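# Place each pallet ring flat on its matching holder

## Task

Take every ring off the pallet and set it down lying flat on the pads of the holder whose size fits it. Picking a ring up from inside its central hole is allowed. A ring only counts if it stays where it is on its own, with the gripper no longer holding it.

## Robot and tools

Robot: a single six-joint arm (FANUC CRX-5iA) carrying a Robotiq two-finger gripper that opens to 140 mm. There is one gripper, so every motion command is one row describing that gripper. Cameras: cam_head_left, cam_head_right, cam_high, cam_low (672x504 each) and cam_wrist (504x504), returned in that order.

Frames: all poses are in the scene frame. Its origin sits on the table top directly beneath the arm base, +z is up, and +y is to the left when facing along +x. The base may lean slightly, and the reported hand position can be a bit wrong, worse at long reach. On the gripper itself, the fingers point along its +z and close along its y. end_effector_position is the spot between the pads when shut. Closed fingertips stick out about 33 mm past it, open ones about 9 mm, and closing pushes the tips roughly 24 mm further out, so keep clearance above surfaces.

The row (used by execute_actions and move): 10 numbers [x, y, z, qw, qx, qy, qz, position, force_limit, speed]. x, y, z are an absolute target in metres and qw..qz an absolute orientation quaternion (w first), both in the scene frame, not offsets. The last three are gripper settings from -1 to 1. position: +1 fully open, about -0.8 where the pads touch, -1 keeps closing until blocked. force_limit: about 14 N at -1, 60 N at 0, 107 N at +1 (for parts up to 40 mm wide). speed: finger gap changes at about 30 mm/s at -1, 140 at 0, 250 at +1. Repeat the intended quaternion in every row instead of copying the reported one, which drifts.

execute_actions(actions): a list of actions, each a list of up to 15 rows. Each row lasts one control step (1/30 s); every action lasts 15 steps (0.5 s), and a short one repeats its final row. An empty list just reports state and images. An action is rejected if its target lies over 0.6 m from the gripper's start position along any gripper axis; if any action is malformed, or the first one fails that test against the latest reported state, nothing runs. Each step the command is clipped to within 70 mm and 16 degrees of the measured pose, so a far target may need several actions; after an action the arm only continues to the last clipped pose. When position and orientation conflict, position wins.

move(target, speed, stop_force, blocking): target is one row, an absolute pose plus finger settings applied at the start. The path is straight, takes 0.5 to 10 s (cut off at 10 s), and turns the short way. speed is the path's top speed in m/s, 0.002 to 0.5, default 0.25; rotation is capped at twice that in rad/s. The arm can lag, wander and overshoot speed, especially when nearly straight, and it does not avoid obstacles. stop_force (optional, 20 to 80 N, only after 0.2 s of scene time) halts the path once the estimated push against the motion rises that much for two steps; the arm backs up two steps and holds. It is measured along the line to the target in the gripper's starting axes, so it is unreliable on turning moves; omit it when pulling away from something you press on. Peak and held force can exceed it, so pair it with slow speed. blocking=false returns after 0.5 s while the arm keeps going (not allowed with stop_force); poll with wait(0), and no new rows or moves are accepted until its end shows. The move: line reports the ending (done, off_target, moving, held, fault, or contact, which outranks held, done and off_target) and limits: paced means the sent pose was clipped; held means a check blocked steps, after which the arm may suddenly go fast. Distance from target is also given.

wait(seconds): 0 to 10, holds the last command; returns early if a running move finishes. stop(): brakes a running move (needs room; fingers keep moving). zoom_image(camera, region): region [x0, y0, x1, y1] in that camera's pixels, top-left origin, at most 504 by 504. read_manual(section): licence texts only. finished_scene(scene): ends the scene with the given number, permanently, once the robot has held the last command; the result says if the goal was met and gives the next task if any.

Result lines: the state gives end_effector_position and end_effector_quat_wxyz; Hand target is the pose currently being driven toward; a pose unreachable line means the clearance check (which treats any mount under the base as arm) altered or blocked a command; step readings list positions, HELD marking held-back steps (moves and waits have none); Flange force is the estimated external force including held weight, noisy and sometimes no reading; Joint positions are in URDF order. object_status: 0 moving, 1 blocked while opening, 2 blocked while closing (a grip), 3 reached target or pads met. Confirm a grip by 2. position_measured runs in counts from 3 (open) to 230 (pads together), not linear. Stalled fingers stay put until position changes by 0.01 or more or the object yields; to squeeze harder with status 2, raise force_limit and switch position between -1 and -0.98.

Joint ranges (rad): waist ±3.491, shoulder ±3.140, elbow -1.187 to 4.328, forearm roll ±3.316, wrist pitch ±3.140, wrist roll -3.927 to 3.927. Load limits: 140 N m on waist, shoulder, elbow; 35.2 N m on the three wrist joints, including held weight.

Avoid: reaching a joint load limit or 150 N of outside force stops the arm for 10 s, skips the rest of the call and lets it yield. The arm is stiff, so a target only slightly beyond a firm contact can fault; approach surfaces slowly with stop_force. Motor heat builds while holding loads; a MOTOR HOT line precedes an over-temperature brake stop. Parts may get brief tugs or pushes. Never knock or drop anything off the table, and avoid drops, slams, hard hits and heavy pressing. The simulation keeps running while you think, holding the last command. Shorter robot time and smooth, low-effort motion are better.

Each tool is called as name([rows], argument=value, ...), one row to a line, values as JSON.

## Session

execute_actions(actions=[])

Scene clock: 0.00 s.
end_effector_position=(+0.3896, +0.0116, +0.2483) position_measured=3 object_status=3 end_effector_quat_wxyz=(-0.014, -0.023, +0.998, +0.053)
Joint positions: [ 0.019  0.355 -0.539 -0.352 -0.66  -1.434]
Joint velocities: [ 0.    -0.     0.     0.     0.     0.001]
Flange force (N, the push that the arm receives, along the gripper's own x y z axes): no reading
Hand target: +0.390, +0.012, +0.248; -0.014, -0.023, +0.998, +0.053

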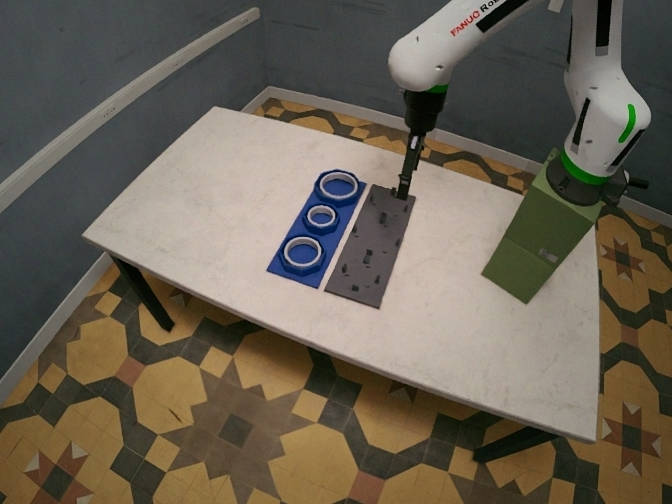

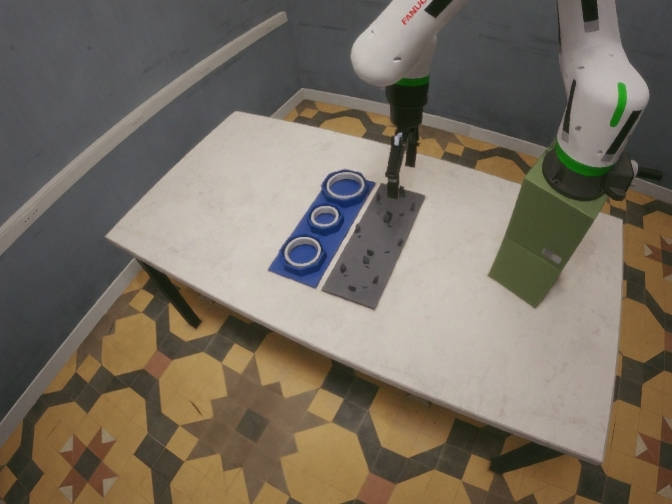

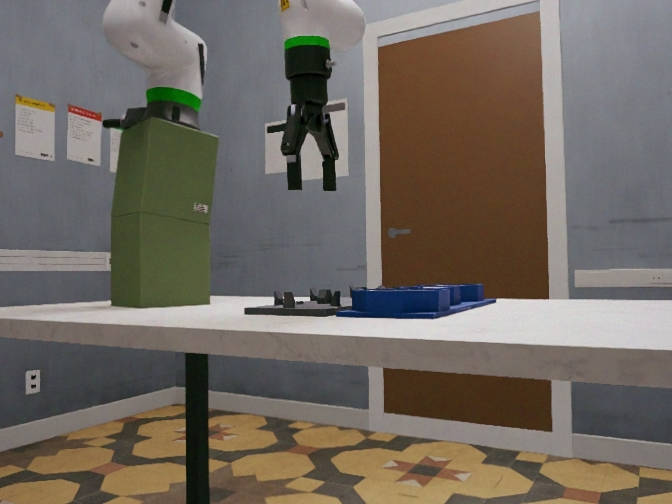

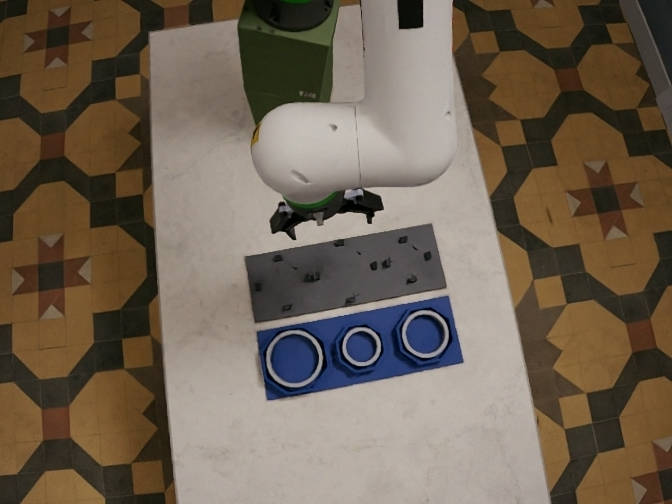

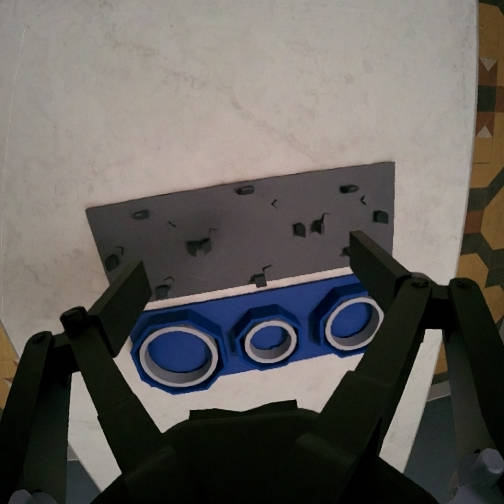

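move(target=[0.618,0.049,0.075,0,0,1,0,-0.35,0.3,0], speed=0.2)

Scene clock: 6.50 s.
end_effector_position=(+0.6179, +0.0481, +0.0747) position_measured=173 object_status=3 end_effector_quat_wxyz=(-0.000, +0.000, +1.000, -0.001)
Joint positions: [ 0.11   1.021  0.135 -0.167 -0.625 -1.719]
Joint velocities: [ 0.     0.001  0.    -0.001 -0.    -0.001]
Flange force (N, the push that the arm receives, along the gripper's own x y z axes): [-1.0 1.5 -1.8]
Hand target: +0.618, +0.048, +0.075; -0.000, +0.000, +1.000, -0.001
Off the commanded pose: 0.001 m, 0 deg.
move: done

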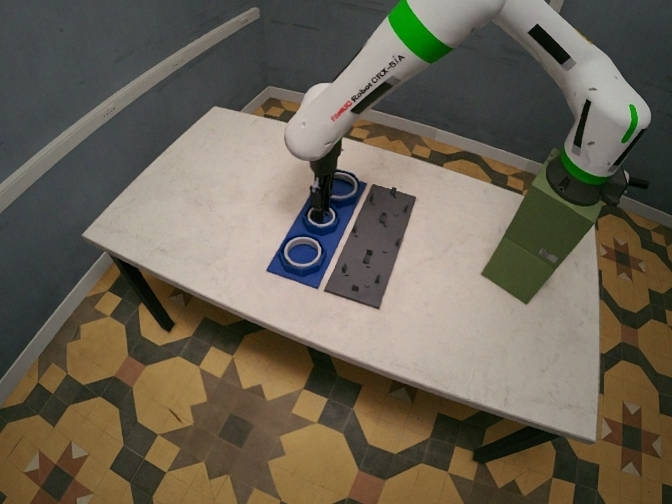

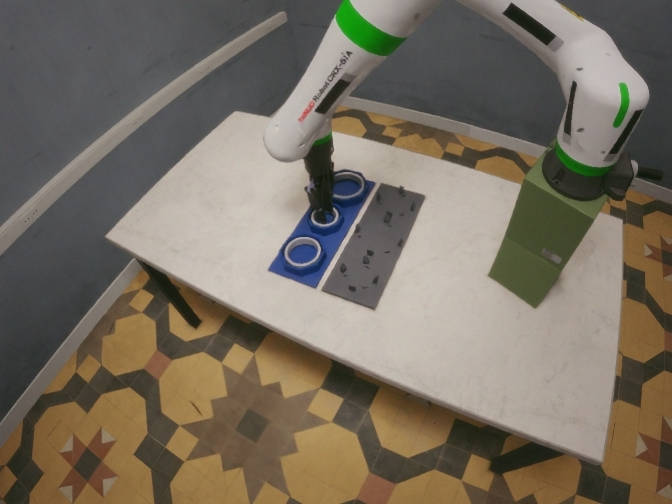

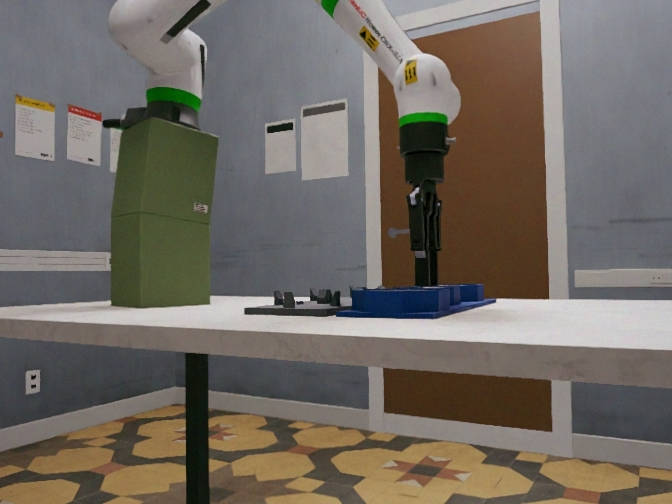

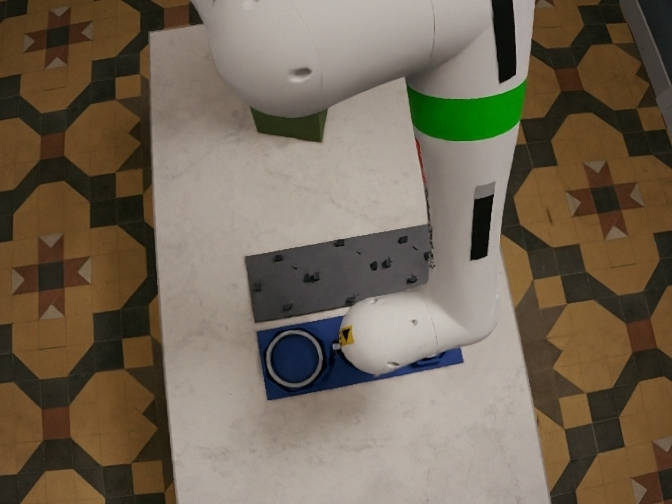

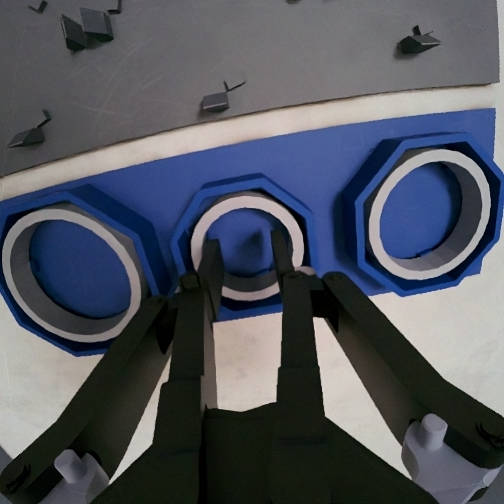

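move(target=[0.618,0.047,0.044,0,0,1,0,-0.35,0.3,0], speed=0.04)

move(target=[0.618,0.047,0.044,0,0,1,0,1,0.3,0])

move(target=[0.618,0.047,0.09,0,0,1,0,1,0.3,0], speed=0.1)

move(target=[0.43,0.185,0.08,0,0,1,0,1,0.3,0], speed=0.2)

Scene clock: 11.03 s.
end_effector_position=(+0.6180, +0.0470, +0.0441) position_measured=173 object_status=3 end_effector_quat_wxyz=(+0.000, +0.000, +1.000, +0.000)
Joint positions: [ 0.112  1.084  0.168 -0.176 -0.594 -1.71 ]
Joint velocities: [ 0.     0.001  0.001  0.001  0.    -0.   ]
Flange force (N, the push that the arm receives, along the gripper's own x y z axes): [-2.2 1.0 -0.7]
Hand target: +0.618, +0.047, +0.044; +0.000, +0.000, +1.000, +0.000
Off the commanded pose: 0.000 m, 0 deg.
move: done

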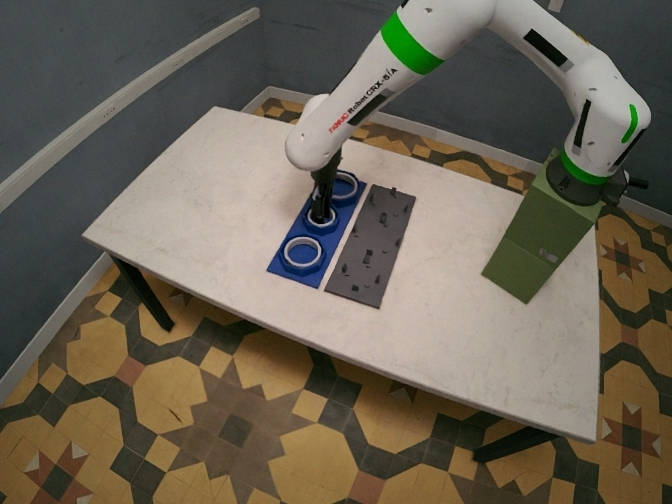

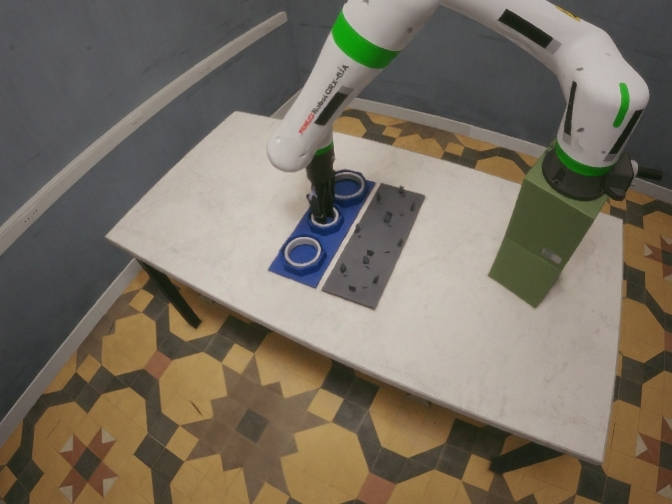

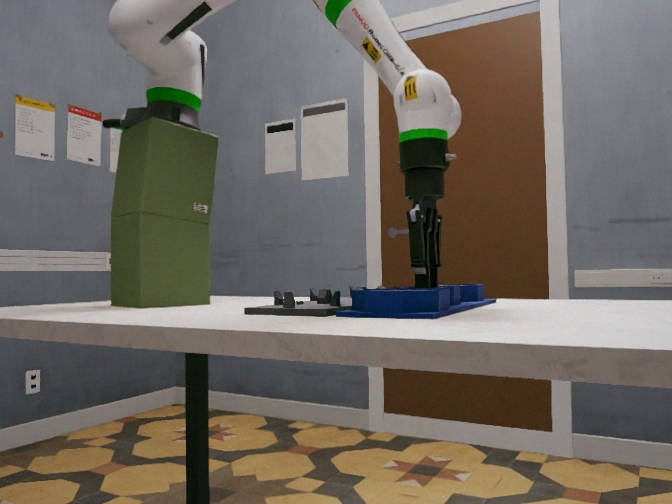

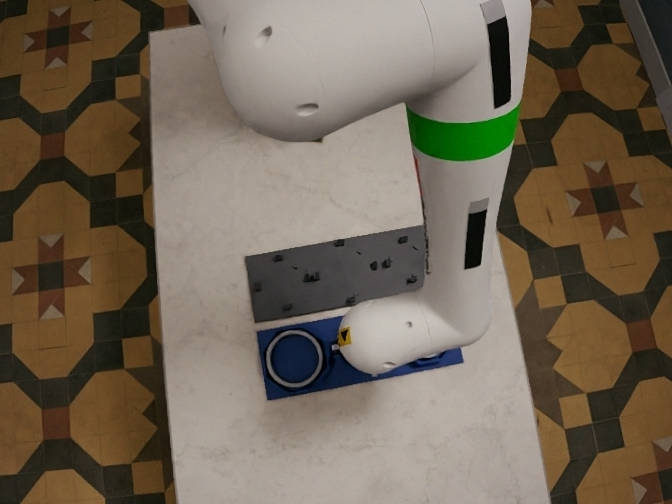

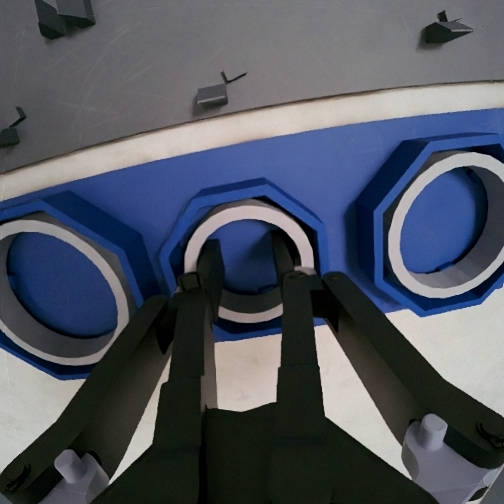

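Scene clock: 11.73 s.
end_effector_position=(+0.6180, +0.0470, +0.0440) position_measured=149 object_status=1 end_effector_quat_wxyz=(+0.000, -0.000, +1.000, +0.000)
Joint positions: [ 0.112  1.084  0.168 -0.176 -0.594 -1.71 ]
Joint velocities: [0.    0.    0.001 0.001 0.    0.001]
Flange force (N, the push that the arm receives, along the gripper's own x y z axes): [0.0 8.0 -19.6]
Hand target: +0.618, +0.047, +0.044; -0.000, -0.000, +1.000, +0.000
Off the commanded pose: 0.000 m, 0 deg.
move: done

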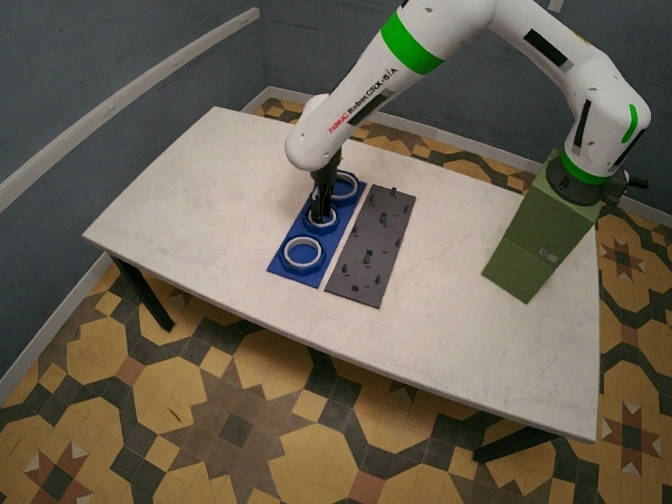

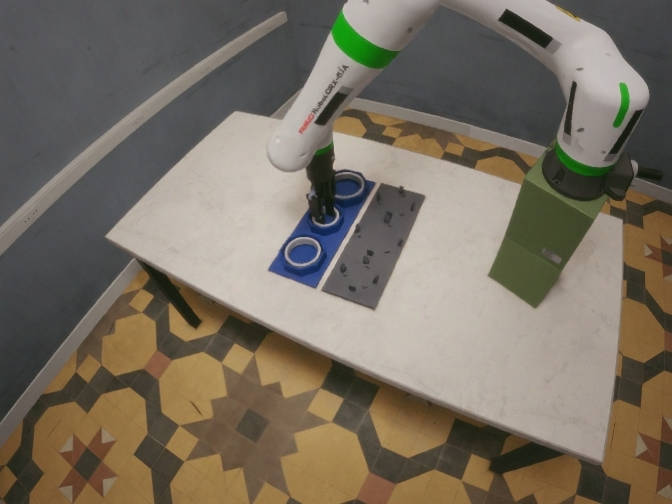

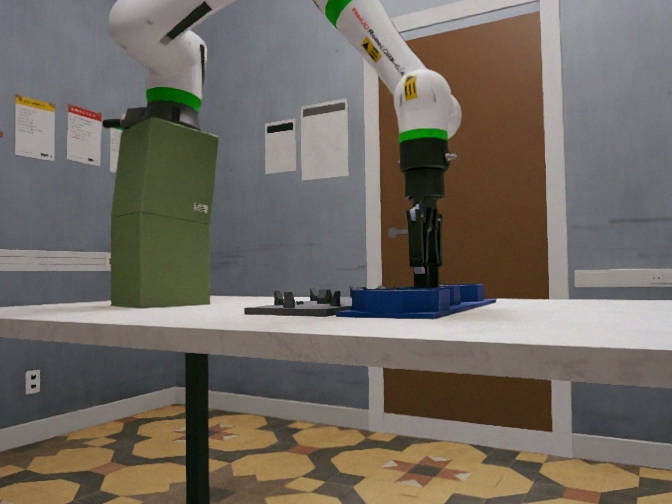

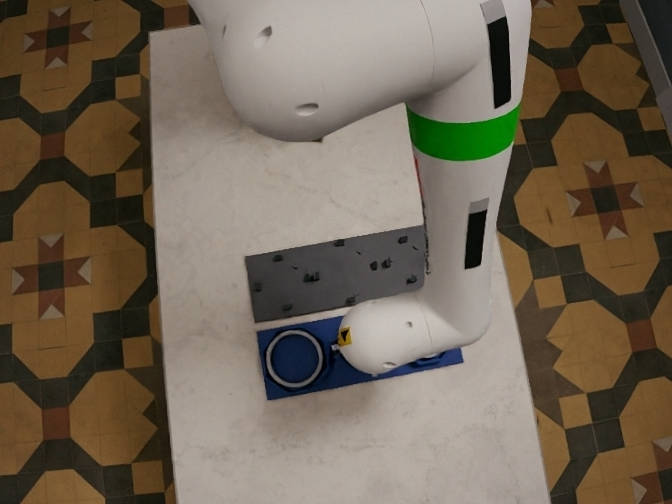

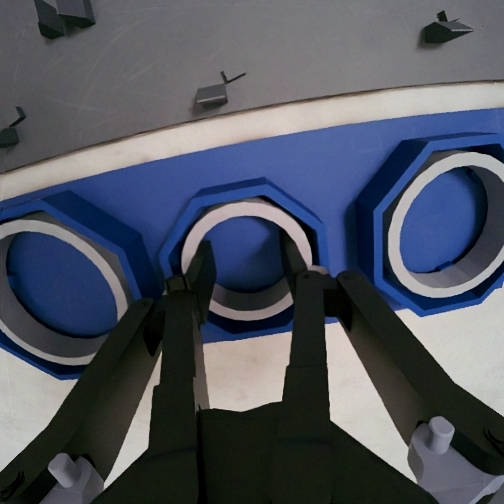

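Scene clock: 12.50 s.
end_effector_position=(+0.6180, +0.0470, +0.0899) position_measured=149 object_status=1 end_effector_quat_wxyz=(-0.000, -0.000, +1.000, +0.000)
Joint positions: [ 0.105  0.991  0.121 -0.166 -0.641 -1.717]
Joint velocities: [-0.001 -0.001 -0.001  0.001 -0.    -0.001]
Flange force (N, the push that the arm receives, along the gripper's own x y z axes): [-2.5 0.7 3.0]
Hand target: +0.618, +0.047, +0.090; -0.000, -0.000, +1.000, +0.000
Off the commanded pose: 0.000 m, 0 deg.
move: done

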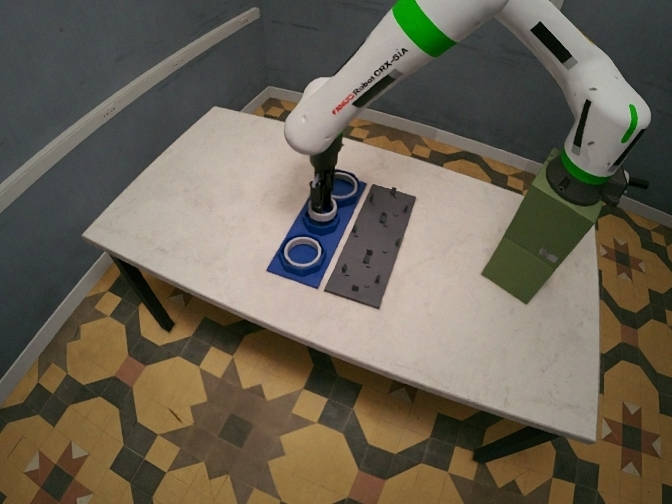

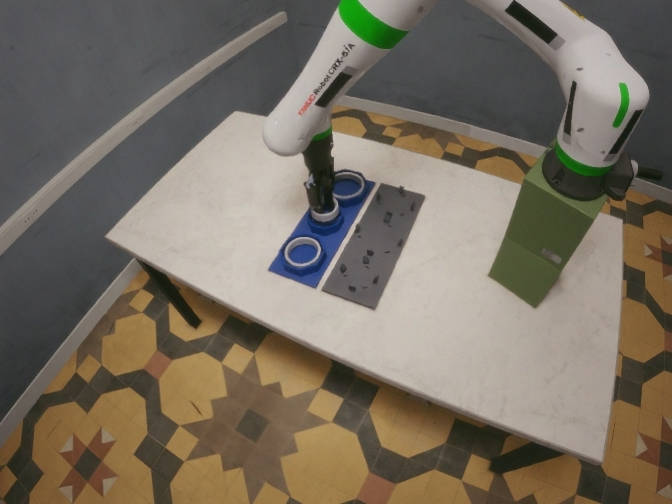

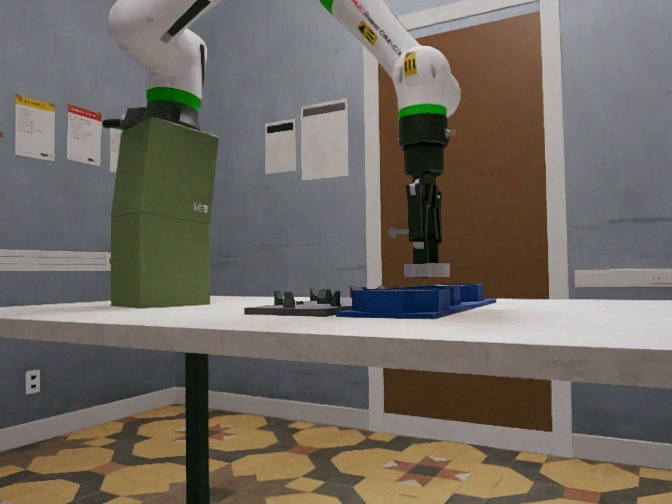

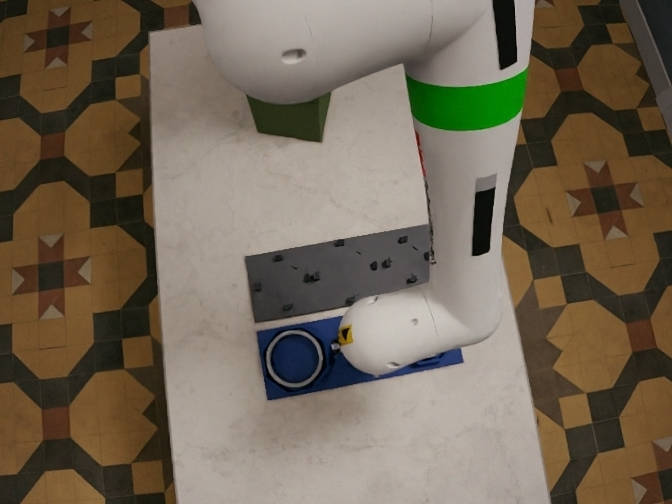

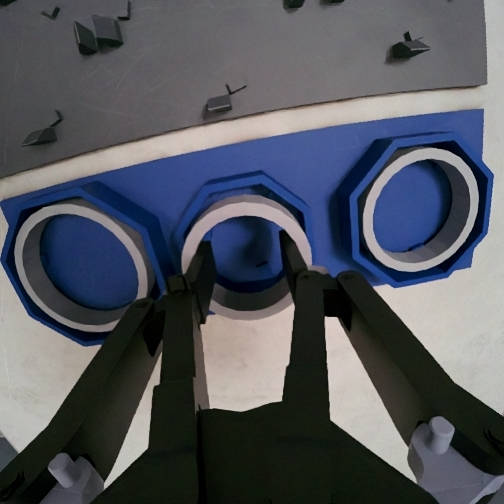

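Scene clock: 14.07 s.
end_effector_position=(+0.4307, +0.1840, +0.0805) position_measured=149 object_status=1 end_effector_quat_wxyz=(+0.000, +0.000, +1.000, -0.001)
Joint positions: [ 0.503  0.803 -0.349 -0.197 -0.326 -2.061]
Joint velocities: [ 0.002 -0.001 -0.002  0.002  0.001 -0.004]
Flange force (N, the push that the arm receives, along the gripper's own x y z axes): [-1.1 0.9 0.7]
Hand target: +0.431, +0.184, +0.080; +0.000, -0.000, +1.000, -0.001
Off the commanded pose: 0.001 m, 0 deg.
move: done

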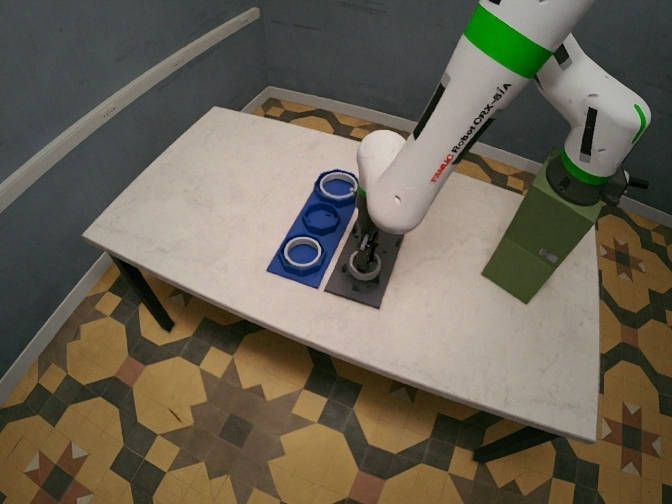

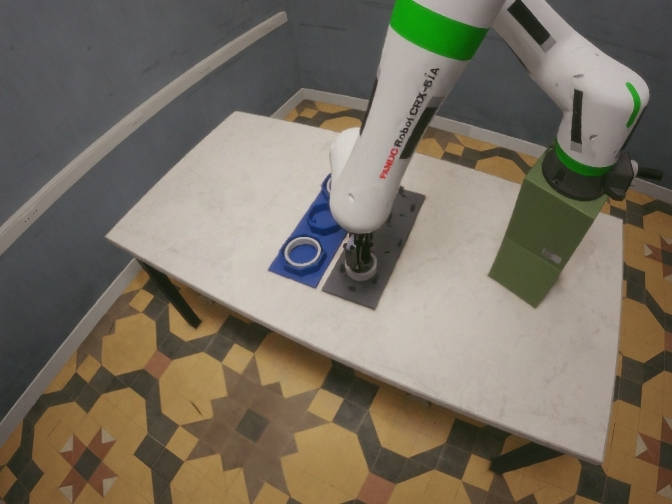

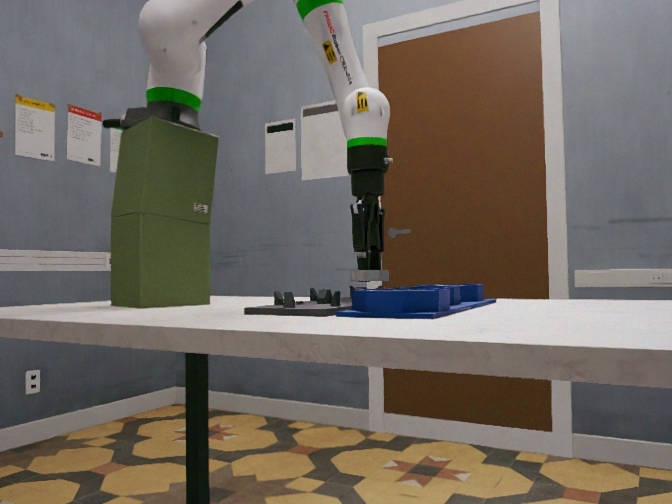

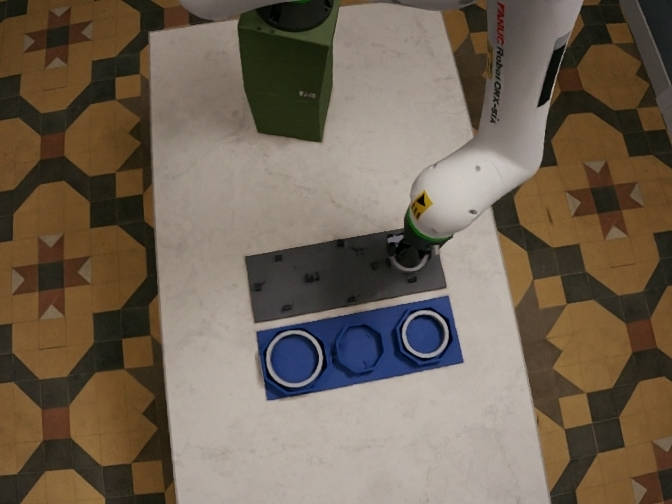

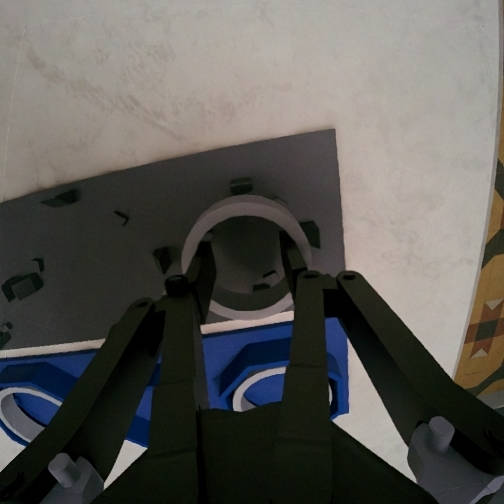

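move(target=[0.434,0.189,0.066,0,0,1,0,1,0.3,0], speed=0.03)

move(target=[0.434,0.189,0.035,0,0,1,0,1,0.3,0], speed=0.01, stop_force=20)

Scene clock: 17.77 s.
end_effector_position=(+0.4340, +0.1890, +0.0660) position_measured=149 object_status=1 end_effector_quat_wxyz=(+0.000, -0.000, +1.000, +0.000)
Joint positions: [ 0.507  0.843 -0.317 -0.209 -0.318 -2.053]
Joint velocities: [ 0.001  0.001 -0.     0.     0.    -0.   ]
Flange force (N, the push that the arm receives, along the gripper's own x y z axes): [-1.3 1.6 2.7]
Hand target: +0.434, +0.189, +0.066; +0.000, -0.000, +1.000, +0.000
Off the commanded pose: 0.000 m, 0 deg.
move: done

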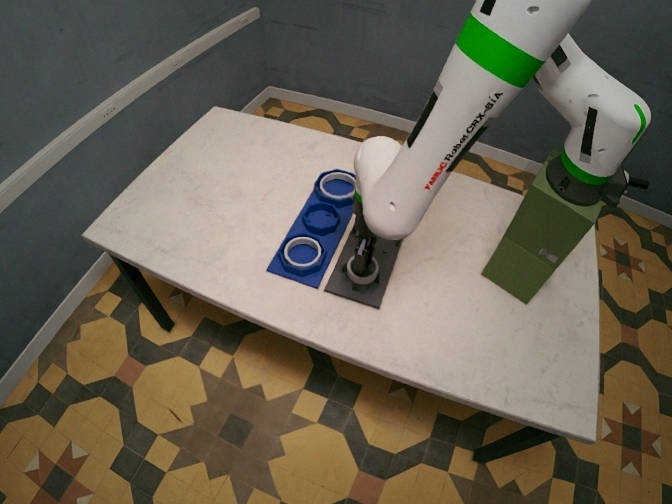

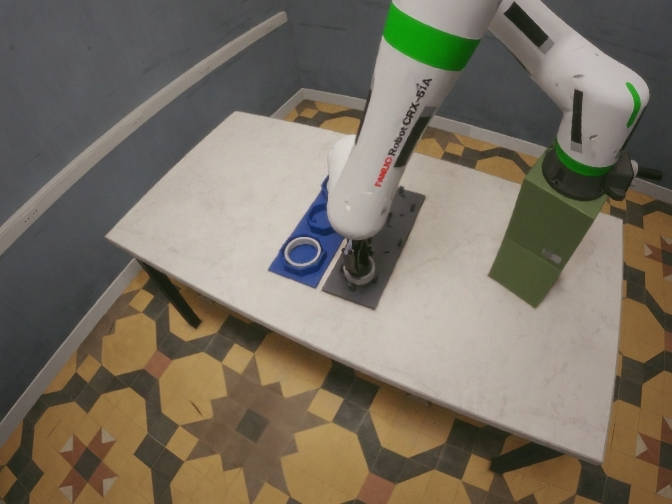

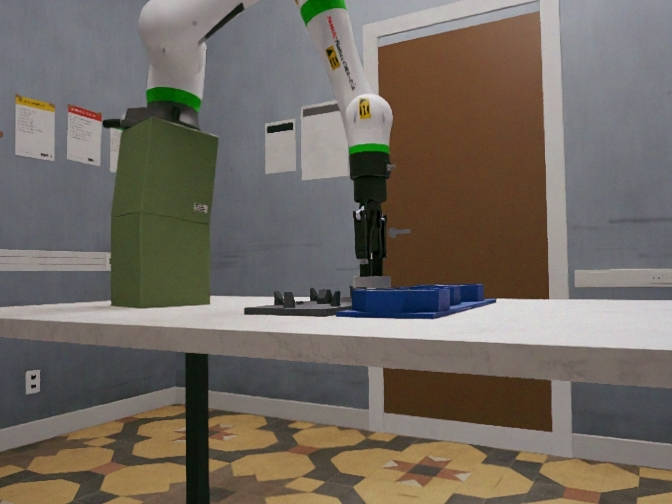

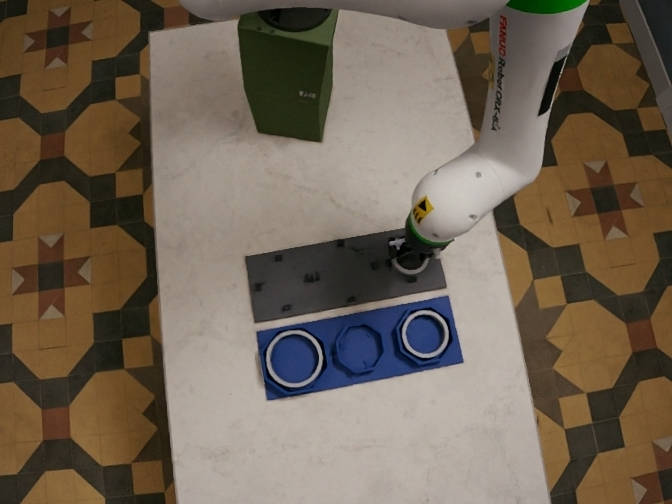

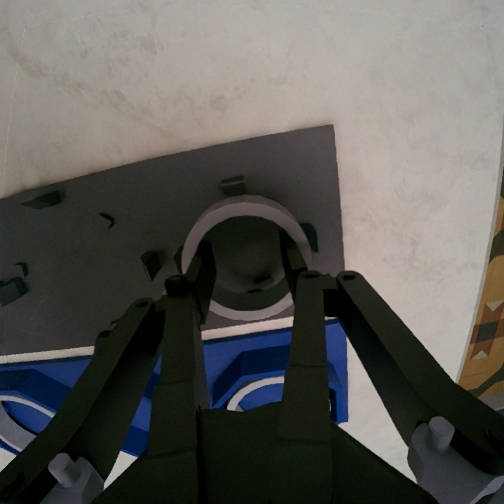

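Scene clock: 19.93 s.
end_effector_position=(+0.4339, +0.1890, +0.0475) position_measured=149 object_status=1 end_effector_quat_wxyz=(+0.000, +0.000, +1.000, +0.000)
Joint positions: [ 0.509  0.889 -0.293 -0.224 -0.295 -2.039]
Joint velocities: [-0.    -0.005 -0.002 -0.001 -0.002 -0.004]
Flange force (N, the push that the arm receives, along the gripper's own x y z axes): [-18.5 1.7 -6.0]
Hand target: +0.434, +0.189, +0.048; +0.000, -0.000, +1.000, +0.000
Off the commanded pose: 0.013 m, 0 deg.
move: contact

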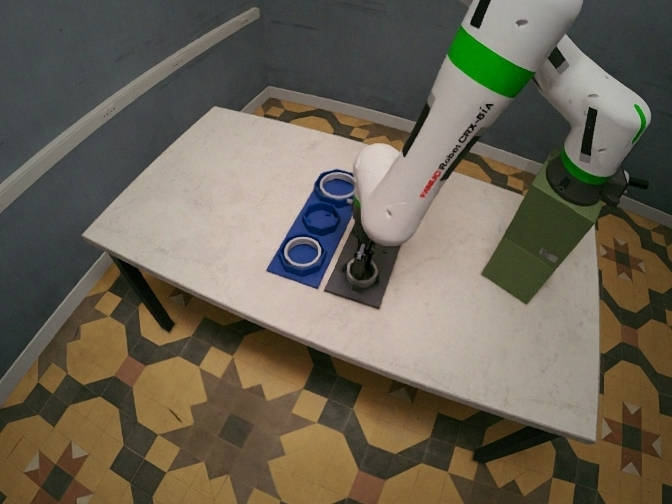

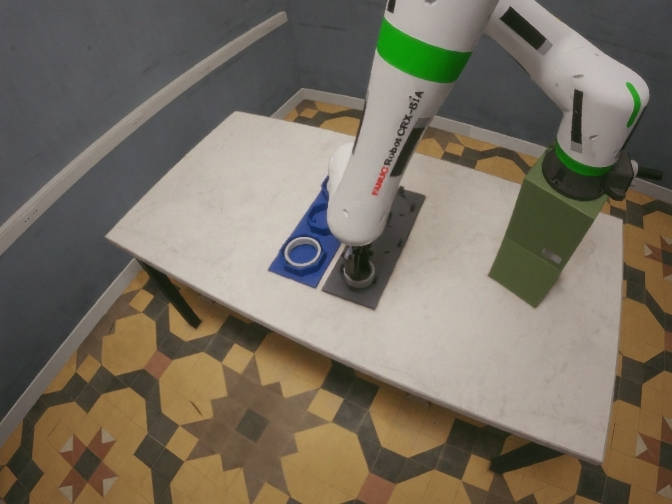

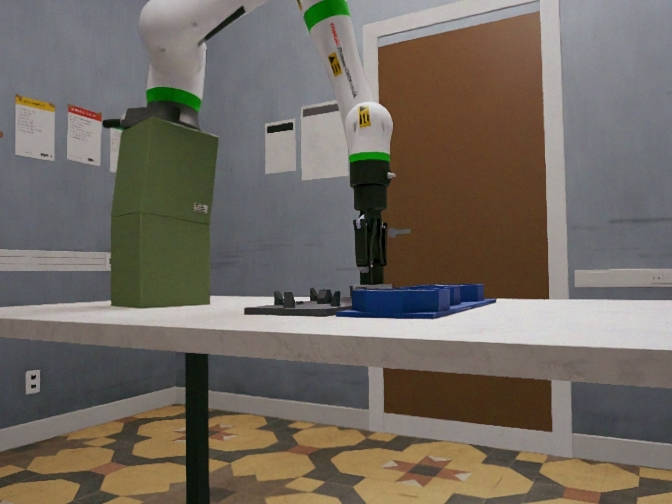

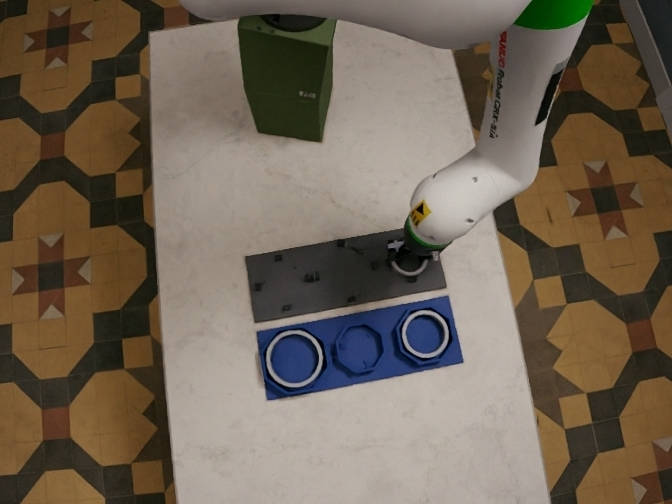

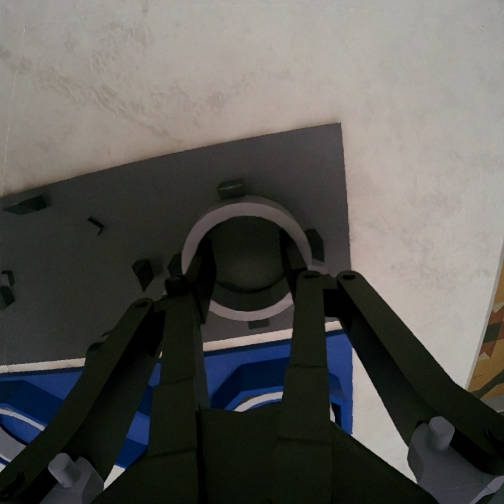

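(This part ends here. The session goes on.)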